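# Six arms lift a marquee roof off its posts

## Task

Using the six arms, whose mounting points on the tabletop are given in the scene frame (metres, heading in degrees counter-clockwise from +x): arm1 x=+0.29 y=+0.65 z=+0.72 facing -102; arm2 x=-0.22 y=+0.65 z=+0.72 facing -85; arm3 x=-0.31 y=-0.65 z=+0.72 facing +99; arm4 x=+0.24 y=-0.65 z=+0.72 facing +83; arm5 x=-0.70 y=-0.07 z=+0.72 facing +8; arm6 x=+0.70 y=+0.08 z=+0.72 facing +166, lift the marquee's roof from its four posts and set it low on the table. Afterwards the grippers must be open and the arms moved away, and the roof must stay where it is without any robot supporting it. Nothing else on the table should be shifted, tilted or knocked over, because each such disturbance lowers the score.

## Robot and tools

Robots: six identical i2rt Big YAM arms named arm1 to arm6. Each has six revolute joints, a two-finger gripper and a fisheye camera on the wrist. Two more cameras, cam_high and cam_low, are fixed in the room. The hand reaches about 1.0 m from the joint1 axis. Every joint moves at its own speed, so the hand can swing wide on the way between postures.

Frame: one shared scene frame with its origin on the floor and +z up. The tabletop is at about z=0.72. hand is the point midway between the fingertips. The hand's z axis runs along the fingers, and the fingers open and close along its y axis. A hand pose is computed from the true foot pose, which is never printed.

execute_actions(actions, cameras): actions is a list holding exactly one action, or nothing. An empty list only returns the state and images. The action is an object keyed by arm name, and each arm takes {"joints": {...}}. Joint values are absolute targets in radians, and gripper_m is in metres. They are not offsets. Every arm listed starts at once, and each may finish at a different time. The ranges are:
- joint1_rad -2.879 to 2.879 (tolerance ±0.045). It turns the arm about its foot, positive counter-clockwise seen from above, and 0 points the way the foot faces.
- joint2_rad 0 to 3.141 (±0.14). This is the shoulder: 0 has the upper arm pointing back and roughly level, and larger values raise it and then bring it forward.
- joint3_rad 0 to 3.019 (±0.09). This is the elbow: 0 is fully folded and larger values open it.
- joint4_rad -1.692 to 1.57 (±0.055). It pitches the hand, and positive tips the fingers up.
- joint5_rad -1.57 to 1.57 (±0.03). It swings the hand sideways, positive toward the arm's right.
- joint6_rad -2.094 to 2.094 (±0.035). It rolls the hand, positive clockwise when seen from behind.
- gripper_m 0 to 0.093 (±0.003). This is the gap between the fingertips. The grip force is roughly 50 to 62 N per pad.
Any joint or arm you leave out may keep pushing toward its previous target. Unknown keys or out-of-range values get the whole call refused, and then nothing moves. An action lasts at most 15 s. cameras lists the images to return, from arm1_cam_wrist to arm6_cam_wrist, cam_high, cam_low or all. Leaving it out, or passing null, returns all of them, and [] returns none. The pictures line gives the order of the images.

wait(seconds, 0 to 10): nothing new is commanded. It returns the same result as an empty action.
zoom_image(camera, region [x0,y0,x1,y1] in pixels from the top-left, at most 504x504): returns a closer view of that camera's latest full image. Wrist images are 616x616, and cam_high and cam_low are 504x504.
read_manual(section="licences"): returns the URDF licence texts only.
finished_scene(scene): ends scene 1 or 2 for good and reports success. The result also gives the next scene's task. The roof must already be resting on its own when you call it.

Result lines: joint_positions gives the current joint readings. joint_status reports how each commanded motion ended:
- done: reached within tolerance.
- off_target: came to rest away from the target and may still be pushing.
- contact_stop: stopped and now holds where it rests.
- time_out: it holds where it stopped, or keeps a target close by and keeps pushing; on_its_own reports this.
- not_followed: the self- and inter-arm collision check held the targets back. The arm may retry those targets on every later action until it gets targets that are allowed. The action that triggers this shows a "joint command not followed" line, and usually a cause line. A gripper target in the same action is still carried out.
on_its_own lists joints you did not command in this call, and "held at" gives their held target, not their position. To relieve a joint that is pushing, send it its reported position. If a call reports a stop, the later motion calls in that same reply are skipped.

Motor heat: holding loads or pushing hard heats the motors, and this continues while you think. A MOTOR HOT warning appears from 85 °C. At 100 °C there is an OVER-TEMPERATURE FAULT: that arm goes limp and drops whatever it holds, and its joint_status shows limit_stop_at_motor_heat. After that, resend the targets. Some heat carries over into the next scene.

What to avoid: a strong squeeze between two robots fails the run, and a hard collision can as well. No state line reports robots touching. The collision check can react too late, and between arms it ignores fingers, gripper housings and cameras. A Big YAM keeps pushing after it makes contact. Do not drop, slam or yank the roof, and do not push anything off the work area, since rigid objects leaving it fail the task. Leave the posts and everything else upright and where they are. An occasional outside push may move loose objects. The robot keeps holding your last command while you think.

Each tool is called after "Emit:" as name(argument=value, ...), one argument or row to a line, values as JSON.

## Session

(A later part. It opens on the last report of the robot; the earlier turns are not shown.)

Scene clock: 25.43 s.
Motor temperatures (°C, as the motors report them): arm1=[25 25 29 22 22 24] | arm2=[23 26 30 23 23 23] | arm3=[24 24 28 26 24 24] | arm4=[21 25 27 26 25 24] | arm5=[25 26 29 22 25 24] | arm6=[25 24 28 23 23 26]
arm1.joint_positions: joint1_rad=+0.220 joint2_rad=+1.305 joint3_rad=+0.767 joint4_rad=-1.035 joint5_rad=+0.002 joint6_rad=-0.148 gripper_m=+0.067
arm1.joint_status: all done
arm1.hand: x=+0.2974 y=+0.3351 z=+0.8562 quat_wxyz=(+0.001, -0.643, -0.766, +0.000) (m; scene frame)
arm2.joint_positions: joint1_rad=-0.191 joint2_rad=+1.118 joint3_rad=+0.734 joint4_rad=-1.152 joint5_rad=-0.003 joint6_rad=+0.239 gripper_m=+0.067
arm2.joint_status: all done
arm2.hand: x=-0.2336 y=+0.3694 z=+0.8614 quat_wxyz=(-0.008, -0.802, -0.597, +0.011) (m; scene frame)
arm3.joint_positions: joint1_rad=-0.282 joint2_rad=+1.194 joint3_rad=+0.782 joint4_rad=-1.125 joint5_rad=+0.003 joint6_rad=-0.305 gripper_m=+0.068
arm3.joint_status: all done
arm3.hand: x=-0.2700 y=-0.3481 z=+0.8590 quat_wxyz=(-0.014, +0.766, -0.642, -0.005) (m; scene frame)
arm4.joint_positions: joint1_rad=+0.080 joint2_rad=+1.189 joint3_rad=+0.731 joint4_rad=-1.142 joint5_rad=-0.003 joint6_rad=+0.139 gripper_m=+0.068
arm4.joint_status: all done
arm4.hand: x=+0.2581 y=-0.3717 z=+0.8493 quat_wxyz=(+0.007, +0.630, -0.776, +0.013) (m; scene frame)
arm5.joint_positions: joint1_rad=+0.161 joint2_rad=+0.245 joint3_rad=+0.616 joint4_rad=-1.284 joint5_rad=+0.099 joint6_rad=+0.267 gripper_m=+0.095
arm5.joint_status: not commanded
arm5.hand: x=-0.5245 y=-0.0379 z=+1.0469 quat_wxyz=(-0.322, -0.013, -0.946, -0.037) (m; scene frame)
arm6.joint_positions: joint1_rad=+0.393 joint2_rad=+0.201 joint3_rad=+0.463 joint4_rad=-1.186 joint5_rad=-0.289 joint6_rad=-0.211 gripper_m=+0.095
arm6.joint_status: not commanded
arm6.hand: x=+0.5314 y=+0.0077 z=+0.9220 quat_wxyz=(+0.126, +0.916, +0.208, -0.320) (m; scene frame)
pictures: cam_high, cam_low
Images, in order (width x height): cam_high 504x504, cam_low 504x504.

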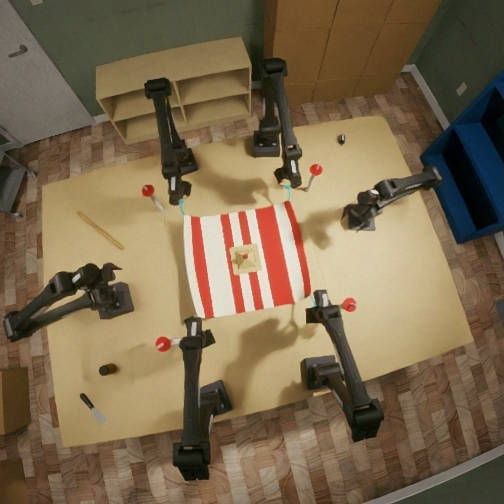

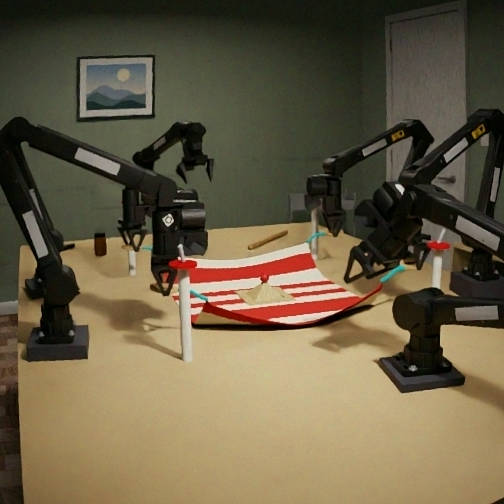

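Emit:
execute_actions(
  actions=[
    {"arm1":{"joints":{"joint2_rad":1.553,"joint3_rad":0.642,"joint4_rad":-0.617}},"arm2":{"joints":{"joint2_rad":1.327,"joint3_rad":0.567,"joint4_rad":-0.729}},"arm3":{"joints":{"joint2_rad":1.401,"joint3_rad":0.614,"joint4_rad":-0.712}},"arm4":{"joints":{"joint2_rad":1.428,"joint3_rad":0.581,"joint4_rad":-0.716}}},
  ],
  cameras=["arm1_cam_wrist","arm2_cam_wrist","arm3_cam_wrist","arm4_cam_wrist","cam_high","cam_low"],
)

Scene clock: 27.47 s.
Motor temperatures (°C, as the motors report them): arm1=[25 25 29 22 22 24] | arm2=[23 26 30 23 23 23] | arm3=[24 24 28 26 24 24] | arm4=[21 25 27 26 25 24] | arm5=[25 26 29 22 25 24] | arm6=[25 24 28 23 23 26]
arm1.joint_positions: joint1_rad=+0.220 joint2_rad=+1.556 joint3_rad=+0.637 joint4_rad=-0.633 joint5_rad=+0.002 joint6_rad=-0.148 gripper_m=+0.067
arm1.joint_status: all done
arm1.hand: x=+0.2978 y=+0.3298 z=+0.7447 quat_wxyz=(-0.006, -0.643, -0.766, +0.008) (m; scene frame)
arm2.joint_positions: joint1_rad=-0.191 joint2_rad=+1.334 joint3_rad=+0.553 joint4_rad=-0.747 joint5_rad=-0.003 joint6_rad=+0.240 gripper_m=+0.067
arm2.joint_status: all done
arm2.hand: x=-0.2347 y=+0.3694 z=+0.7496 quat_wxyz=(-0.011, -0.802, -0.597, +0.014) (m; scene frame)
arm3.joint_positions: joint1_rad=-0.282 joint2_rad=+1.411 joint3_rad=+0.612 joint4_rad=-0.730 joint5_rad=+0.002 joint6_rad=-0.306 gripper_m=+0.068
arm3.joint_status: all done
arm3.hand: x=-0.2696 y=-0.3475 z=+0.7457 quat_wxyz=(-0.017, +0.767, -0.642, -0.007) (m; scene frame)
arm4.joint_positions: joint1_rad=+0.080 joint2_rad=+1.430 joint3_rad=+0.567 joint4_rad=-0.727 joint5_rad=-0.003 joint6_rad=+0.139 gripper_m=+0.068
arm4.joint_status: all done
arm4.hand: x=+0.2593 y=-0.3709 z=+0.7356 quat_wxyz=(+0.003, +0.630, -0.776, +0.009) (m; scene frame)
arm5.joint_positions: joint1_rad=+0.161 joint2_rad=+0.245 joint3_rad=+0.616 joint4_rad=-1.284 joint5_rad=+0.099 joint6_rad=+0.267 gripper_m=+0.095
arm5.joint_status: not commanded
arm5.hand: x=-0.5245 y=-0.0379 z=+1.0469 quat_wxyz=(-0.322, -0.013, -0.946, -0.037) (m; scene frame)
arm6.joint_positions: joint1_rad=+0.393 joint2_rad=+0.201 joint3_rad=+0.463 joint4_rad=-1.186 joint5_rad=-0.289 joint6_rad=-0.211 gripper_m=+0.095
arm6.joint_status: not commanded
arm6.hand: x=+0.5314 y=+0.0077 z=+0.9220 quat_wxyz=(+0.126, +0.916, +0.208, -0.320) (m; scene frame)
pictures: arm1_cam_wrist, arm2_cam_wrist, arm3_cam_wrist, arm4_cam_wrist, cam_high, cam_low
Images, in order (width x height): arm1_cam_wrist 616x616, arm2_cam_wrist 616x616, arm3_cam_wrist 616x616, arm4_cam_wrist 616x616, cam_high 504x504, cam_low 504x504.

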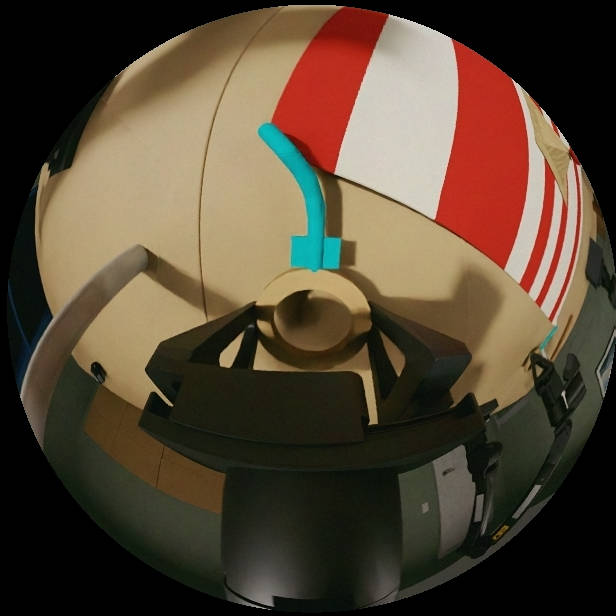

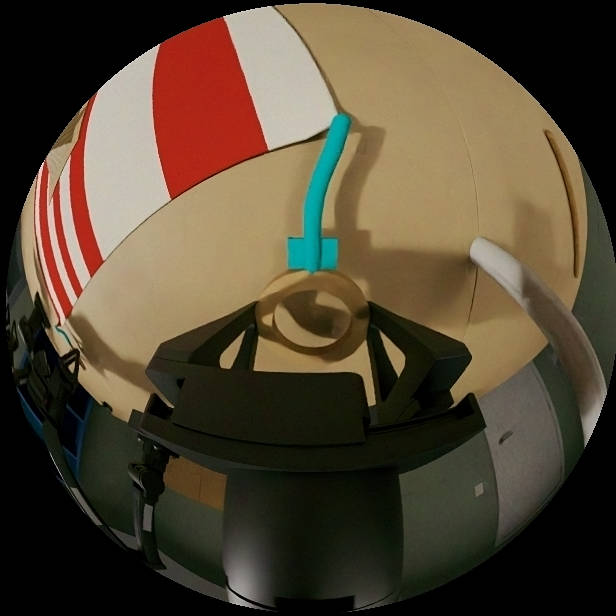

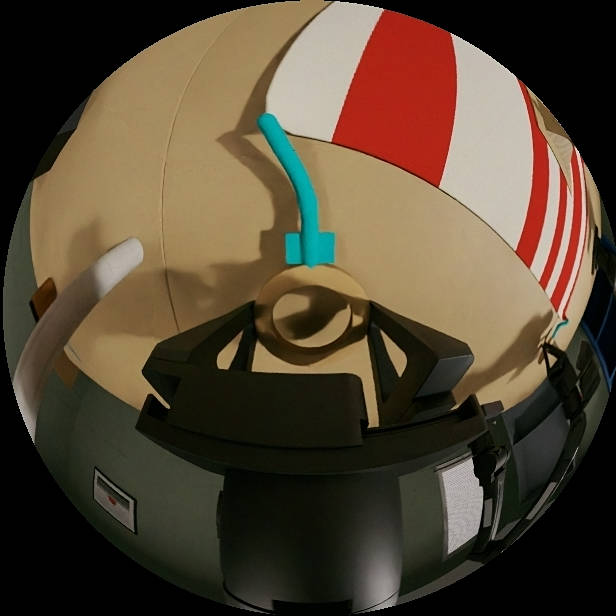

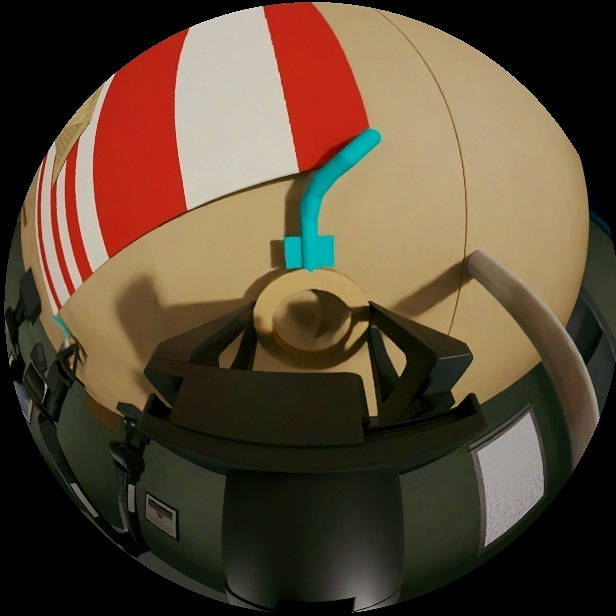

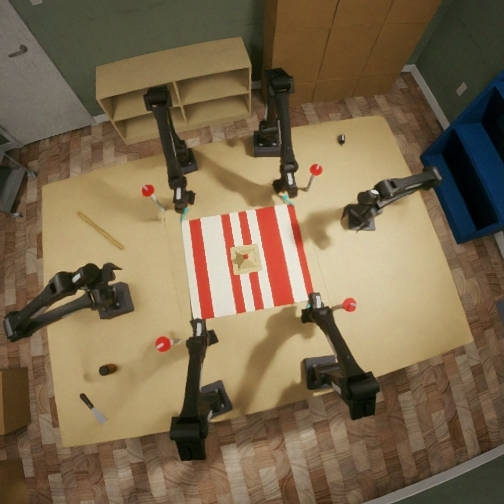

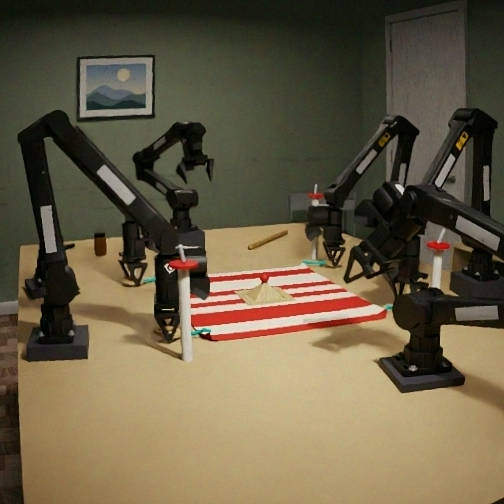

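Emit:
execute_actions(
  actions=[
    {"arm1":{"joints":{"joint2_rad":1.598,"joint6_rad":-0.42}},"arm2":{"joints":{"joint2_rad":1.37,"joint6_rad":0.38}},"arm3":{"joints":{"joint2_rad":1.443,"joint6_rad":-0.53}},"arm4":{"joints":{"joint2_rad":1.467,"joint6_rad":0.46}}},
  ],
  cameras=["arm1_cam_wrist","arm4_cam_wrist","cam_low"],
)

Scene clock: 29.40 s.
Motor temperatures (°C, as the motors report them): arm1=[25 25 28 22 22 24] | arm2=[23 26 29 23 23 23] | arm3=[24 24 28 26 24 24] | arm4=[21 25 27 26 25 24] | arm5=[25 26 29 22 25 24] | arm6=[25 24 28 23 23 26]
arm1.joint_positions: joint1_rad=+0.220 joint2_rad=+1.577 joint3_rad=+0.637 joint4_rad=-0.633 joint5_rad=+0.002 joint6_rad=-0.408 gripper_m=+0.067
arm1.joint_status: all done
arm1.hand: x=+0.2977 y=+0.3334 z=+0.7386 quat_wxyz=(+0.001, -0.538, -0.843, +0.000) (m; scene frame)
arm2.joint_positions: joint1_rad=-0.191 joint2_rad=+1.361 joint3_rad=+0.553 joint4_rad=-0.747 joint5_rad=-0.003 joint6_rad=+0.370 gripper_m=+0.067
arm2.joint_status: all done
arm2.hand: x=-0.2345 y=+0.3732 z=+0.7426 quat_wxyz=(-0.001, -0.839, -0.544, +0.005) (m; scene frame)
arm3.joint_positions: joint1_rad=-0.282 joint2_rad=+1.428 joint3_rad=+0.612 joint4_rad=-0.730 joint5_rad=+0.002 joint6_rad=-0.515 gripper_m=+0.068
arm3.joint_status: all done
arm3.hand: x=-0.2699 y=-0.3498 z=+0.7411 quat_wxyz=(-0.010, +0.829, -0.559, -0.002) (m; scene frame)
arm4.joint_positions: joint1_rad=+0.080 joint2_rad=+1.448 joint3_rad=+0.567 joint4_rad=-0.727 joint5_rad=-0.003 joint6_rad=+0.448 gripper_m=+0.068
arm4.joint_status: all done
arm4.hand: x=+0.2592 y=-0.3736 z=+0.7311 quat_wxyz=(+0.007, +0.503, -0.864, +0.017) (m; scene frame)
arm5.joint_positions: joint1_rad=+0.161 joint2_rad=+0.245 joint3_rad=+0.616 joint4_rad=-1.284 joint5_rad=+0.099 joint6_rad=+0.267 gripper_m=+0.095
arm5.joint_status: not commanded
arm5.hand: x=-0.5245 y=-0.0379 z=+1.0469 quat_wxyz=(-0.322, -0.013, -0.946, -0.037) (m; scene frame)
arm6.joint_positions: joint1_rad=+0.393 joint2_rad=+0.201 joint3_rad=+0.463 joint4_rad=-1.186 joint5_rad=-0.289 joint6_rad=-0.211 gripper_m=+0.095
arm6.joint_status: not commanded
arm6.hand: x=+0.5314 y=+0.0077 z=+0.9220 quat_wxyz=(+0.126, +0.916, +0.208, -0.320) (m; scene frame)
pictures: arm1_cam_wrist, arm4_cam_wrist, cam_low
Images, in order (width x height): arm1_cam_wrist 616x616, arm4_cam_wrist 616x616, cam_low 504x504.

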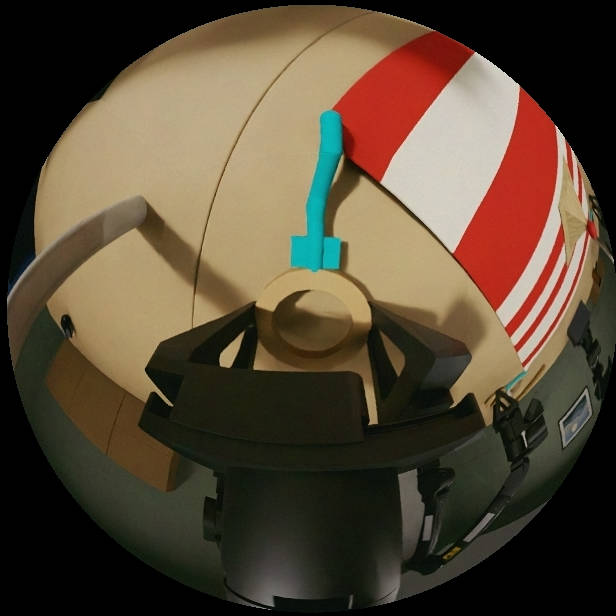

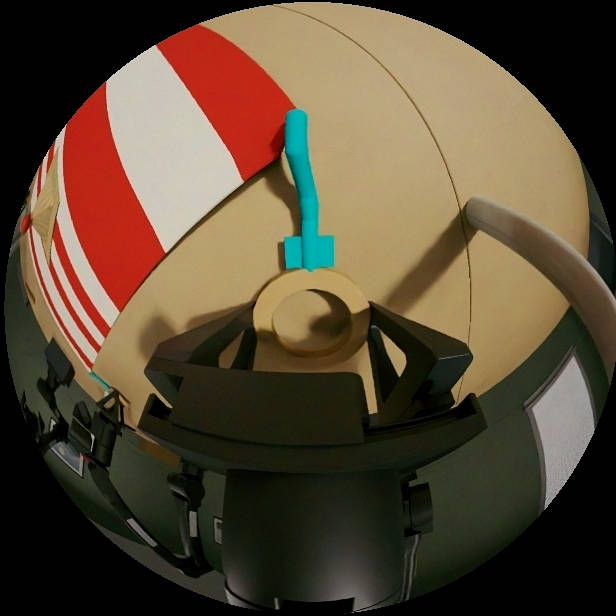

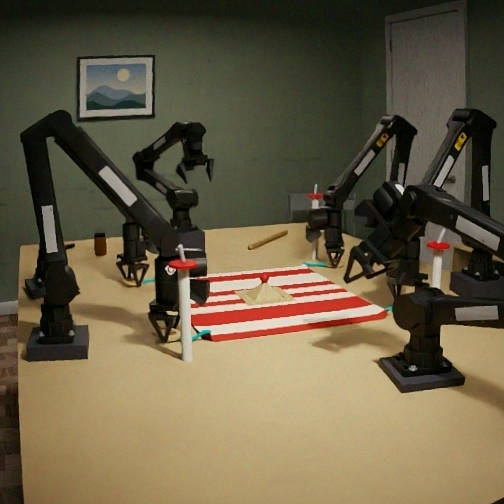

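Emit:
execute_actions(
  actions=[
    {"arm1":{"joints":{"gripper_m":0.088}},"arm2":{"joints":{"gripper_m":0.088}},"arm3":{"joints":{"gripper_m":0.088}},"arm4":{"joints":{"gripper_m":0.088}}},
  ],
  cameras=["arm1_cam_wrist","arm2_cam_wrist","arm3_cam_wrist","arm4_cam_wrist","cam_low"],
)

Scene clock: 30.13 s.
Motor temperatures (°C, as the motors report them): arm1=[25 25 28 22 22 24] | arm2=[23 26 29 23 23 23] | arm3=[24 24 28 26 24 24] | arm4=[21 25 27 26 25 24] | arm5=[25 26 29 22 25 24] | arm6=[25 24 28 23 23 26]
arm1.joint_positions: joint1_rad=+0.220 joint2_rad=+1.577 joint3_rad=+0.637 joint4_rad=-0.633 joint5_rad=+0.002 joint6_rad=-0.409 gripper_m=+0.088
arm1.joint_status: all done
arm1.hand: x=+0.2977 y=+0.3334 z=+0.7386 quat_wxyz=(+0.001, -0.538, -0.843, +0.000) (m; scene frame)
arm2.joint_positions: joint1_rad=-0.191 joint2_rad=+1.361 joint3_rad=+0.553 joint4_rad=-0.747 joint5_rad=-0.003 joint6_rad=+0.370 gripper_m=+0.088
arm2.joint_status: all done
arm2.hand: x=-0.2345 y=+0.3732 z=+0.7426 quat_wxyz=(-0.001, -0.839, -0.543, +0.005) (m; scene frame)
arm3.joint_positions: joint1_rad=-0.282 joint2_rad=+1.428 joint3_rad=+0.612 joint4_rad=-0.730 joint5_rad=+0.002 joint6_rad=-0.516 gripper_m=+0.088
arm3.joint_status: all done
arm3.hand: x=-0.2699 y=-0.3498 z=+0.7411 quat_wxyz=(-0.010, +0.830, -0.558, -0.002) (m; scene frame)
arm4.joint_positions: joint1_rad=+0.080 joint2_rad=+1.448 joint3_rad=+0.567 joint4_rad=-0.727 joint5_rad=-0.003 joint6_rad=+0.449 gripper_m=+0.088
arm4.joint_status: all done
arm4.hand: x=+0.2592 y=-0.3736 z=+0.7311 quat_wxyz=(+0.007, +0.503, -0.864, +0.017) (m; scene frame)
arm5.joint_positions: joint1_rad=+0.161 joint2_rad=+0.245 joint3_rad=+0.616 joint4_rad=-1.284 joint5_rad=+0.099 joint6_rad=+0.267 gripper_m=+0.095
arm5.joint_status: not commanded
arm5.hand: x=-0.5245 y=-0.0379 z=+1.0469 quat_wxyz=(-0.322, -0.013, -0.946, -0.037) (m; scene frame)
arm6.joint_positions: joint1_rad=+0.393 joint2_rad=+0.201 joint3_rad=+0.463 joint4_rad=-1.186 joint5_rad=-0.289 joint6_rad=-0.211 gripper_m=+0.095
arm6.joint_status: not commanded
arm6.hand: x=+0.5314 y=+0.0077 z=+0.9220 quat_wxyz=(+0.126, +0.916, +0.208, -0.320) (m; scene frame)
pictures: arm1_cam_wrist, arm2_cam_wrist, arm3_cam_wrist, arm4_cam_wrist, cam_low
Images, in order (width x height): arm1_cam_wrist 616x616, arm2_cam_wrist 616x616, arm3_cam_wrist 616x616, arm4_cam_wrist 616x616, cam_low 504x504.

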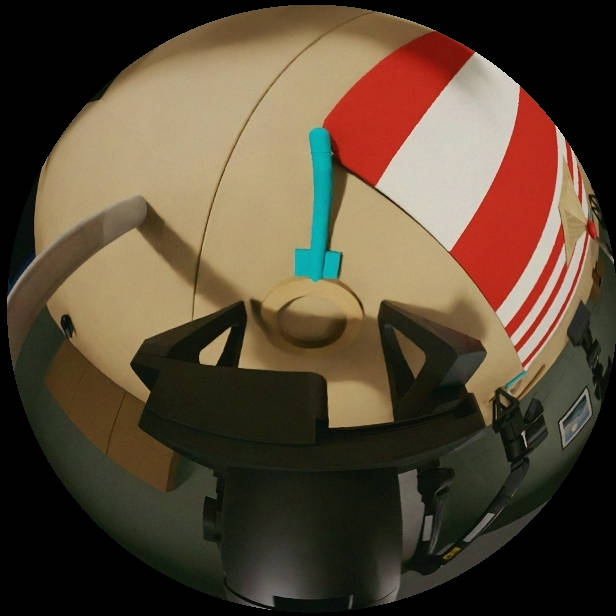

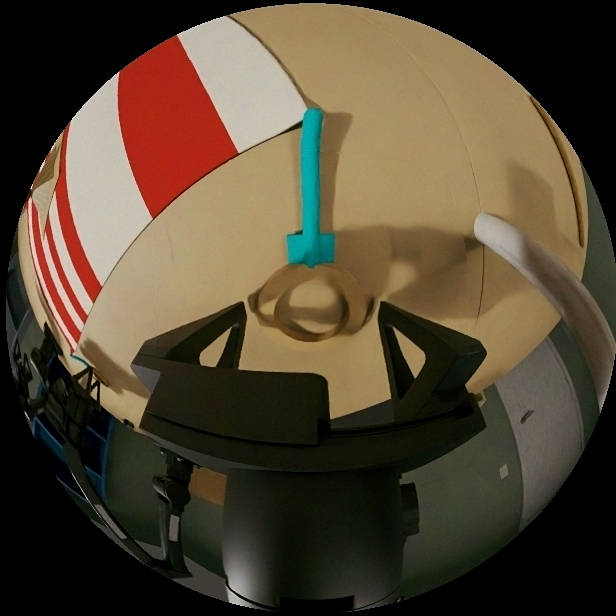

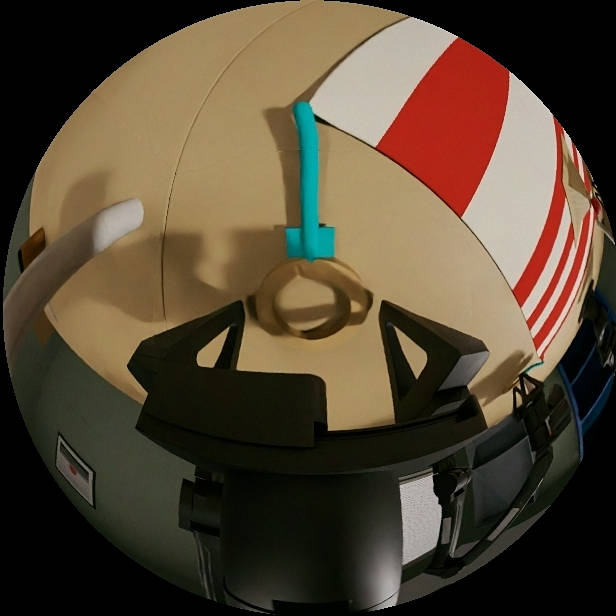

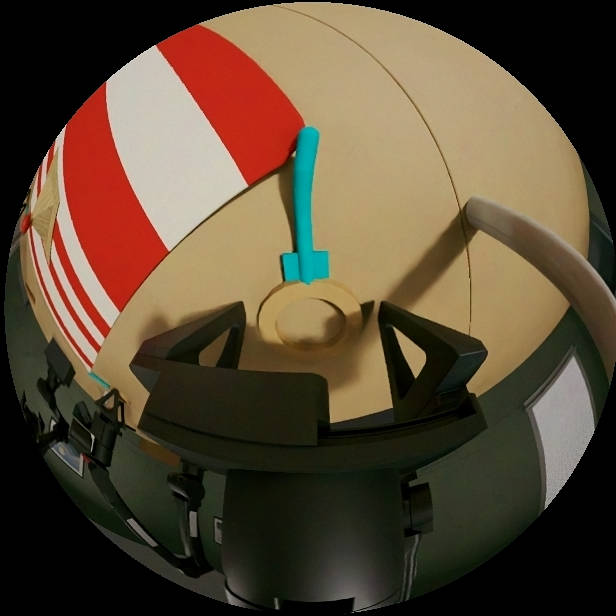

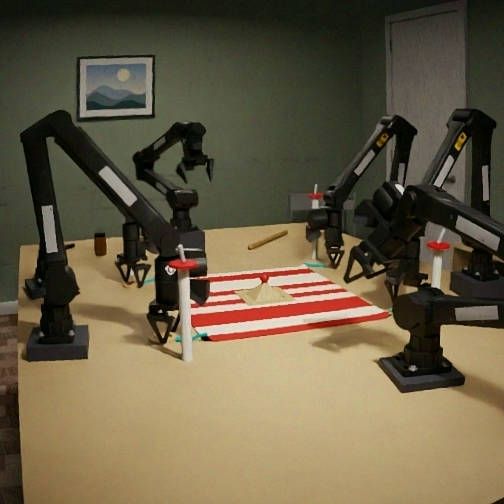

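Released. Retreat.

Emit:
execute_actions(
  actions=[
    {"arm1":{"joints":{"joint2_rad":0.5,"joint3_rad":0.68,"joint4_rad":-1.15,"joint6_rad":0}},"arm2":{"joints":{"joint2_rad":0.5,"joint3_rad":0.68,"joint4_rad":-1.15,"joint6_rad":0}},"arm3":{"joints":{"joint2_rad":0.5,"joint3_rad":0.68,"joint4_rad":-1.15,"joint6_rad":0}},"arm4":{"joints":{"joint2_rad":0.5,"joint3_rad":0.68,"joint4_rad":-1.15,"joint6_rad":0}}},
  ],
  cameras=["cam_high","cam_low","arm5_cam_wrist","arm6_cam_wrist"],
)

Scene clock: 31.87 s.
Motor temperatures (°C, as the motors report them): arm1=[25 25 29 22 22 24] | arm2=[23 26 30 23 23 23] | arm3=[24 24 28 26 24 24] | arm4=[21 25 27 26 25 24] | arm5=[25 26 29 22 25 24] | arm6=[25 24 29 23 23 26]
arm1.joint_positions: joint1_rad=+0.220 joint2_rad=+0.502 joint3_rad=+0.643 joint4_rad=-1.133 joint5_rad=+0.002 joint6_rad=-0.012 gripper_m=+0.088
arm1.joint_status: all done
arm1.hand: x=+0.2951 y=+0.4150 z=+1.0042 quat_wxyz=(-0.203, -0.665, -0.690, +0.201) (m; scene frame)
arm2.joint_positions: joint1_rad=-0.191 joint2_rad=+0.499 joint3_rad=+0.656 joint4_rad=-1.132 joint5_rad=-0.003 joint6_rad=+0.010 gripper_m=+0.088
arm2.joint_status: all done
arm2.hand: x=-0.2305 y=+0.4112 z=+0.9777 quat_wxyz=(-0.198, -0.696, -0.657, +0.211) (m; scene frame)
arm3.joint_positions: joint1_rad=-0.282 joint2_rad=+0.502 joint3_rad=+0.630 joint4_rad=-1.132 joint5_rad=+0.002 joint6_rad=-0.015 gripper_m=+0.088
arm3.joint_status: all done
arm3.hand: x=-0.2797 y=-0.4175 z=+0.9637 quat_wxyz=(-0.211, +0.639, -0.717, -0.179) (m; scene frame)
arm4.joint_positions: joint1_rad=+0.080 joint2_rad=+0.505 joint3_rad=+0.656 joint4_rad=-1.141 joint5_rad=-0.003 joint6_rad=+0.012 gripper_m=+0.088
arm4.joint_status: all done
arm4.hand: x=+0.2537 y=-0.4149 z=+0.9816 quat_wxyz=(-0.211, +0.651, -0.703, -0.194) (m; scene frame)
arm5.joint_positions: joint1_rad=+0.161 joint2_rad=+0.245 joint3_rad=+0.616 joint4_rad=-1.284 joint5_rad=+0.099 joint6_rad=+0.267 gripper_m=+0.095
arm5.joint_status: not commanded
arm5.hand: x=-0.5245 y=-0.0379 z=+1.0469 quat_wxyz=(-0.322, -0.013, -0.946, -0.037) (m; scene frame)
arm6.joint_positions: joint1_rad=+0.393 joint2_rad=+0.201 joint3_rad=+0.463 joint4_rad=-1.186 joint5_rad=-0.289 joint6_rad=-0.211 gripper_m=+0.095
arm6.joint_status: not commanded
arm6.hand: x=+0.5314 y=+0.0077 z=+0.9220 quat_wxyz=(+0.126, +0.916, +0.208, -0.320) (m; scene frame)
pictures: arm5_cam_wrist, arm6_cam_wrist, cam_high, cam_low
Images, in order (width x height): arm5_cam_wrist 616x616, arm6_cam_wrist 616x616, cam_high 504x504, cam_low 504x504.

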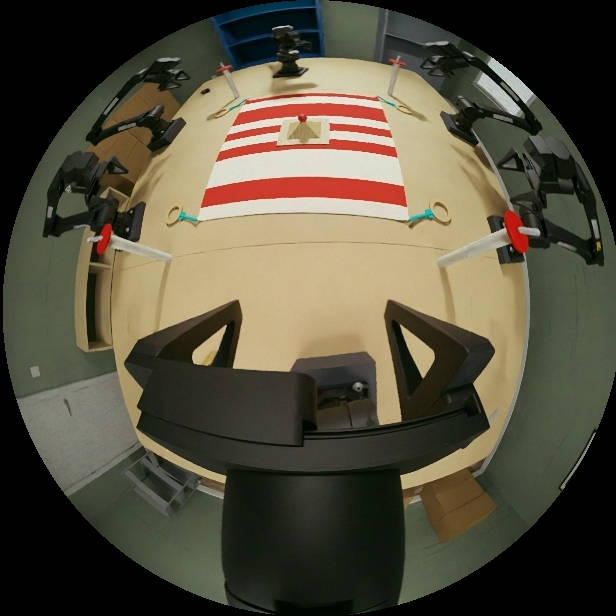

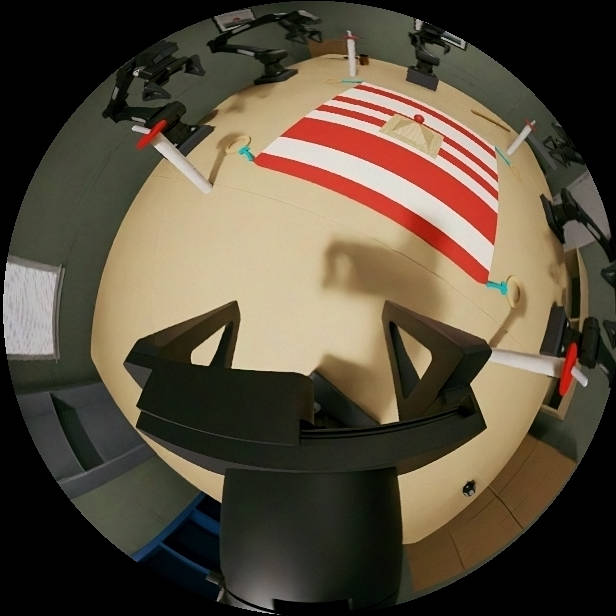

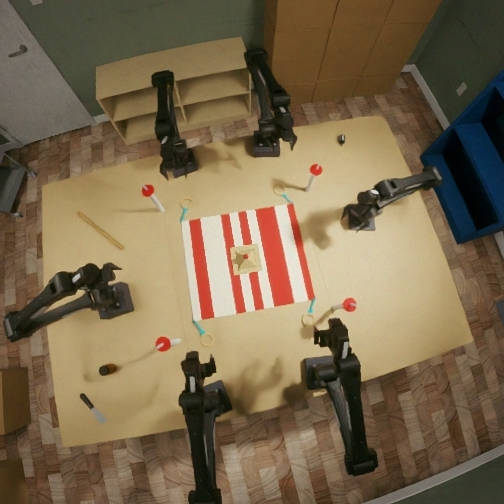

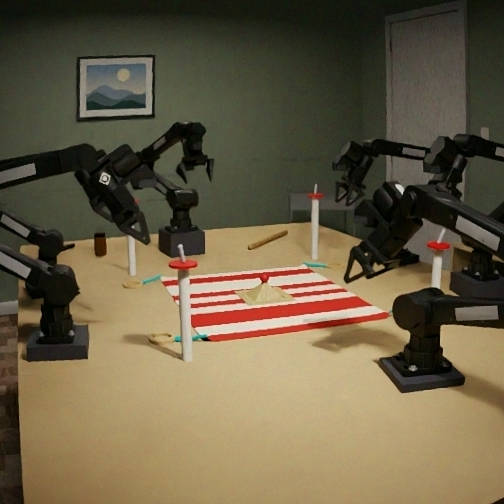

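The roof is flat on the table, the arms are clear, and nothing else has moved.

Emit:
finished_scene(
  scene=2,
)

The scene is finished: the task was done.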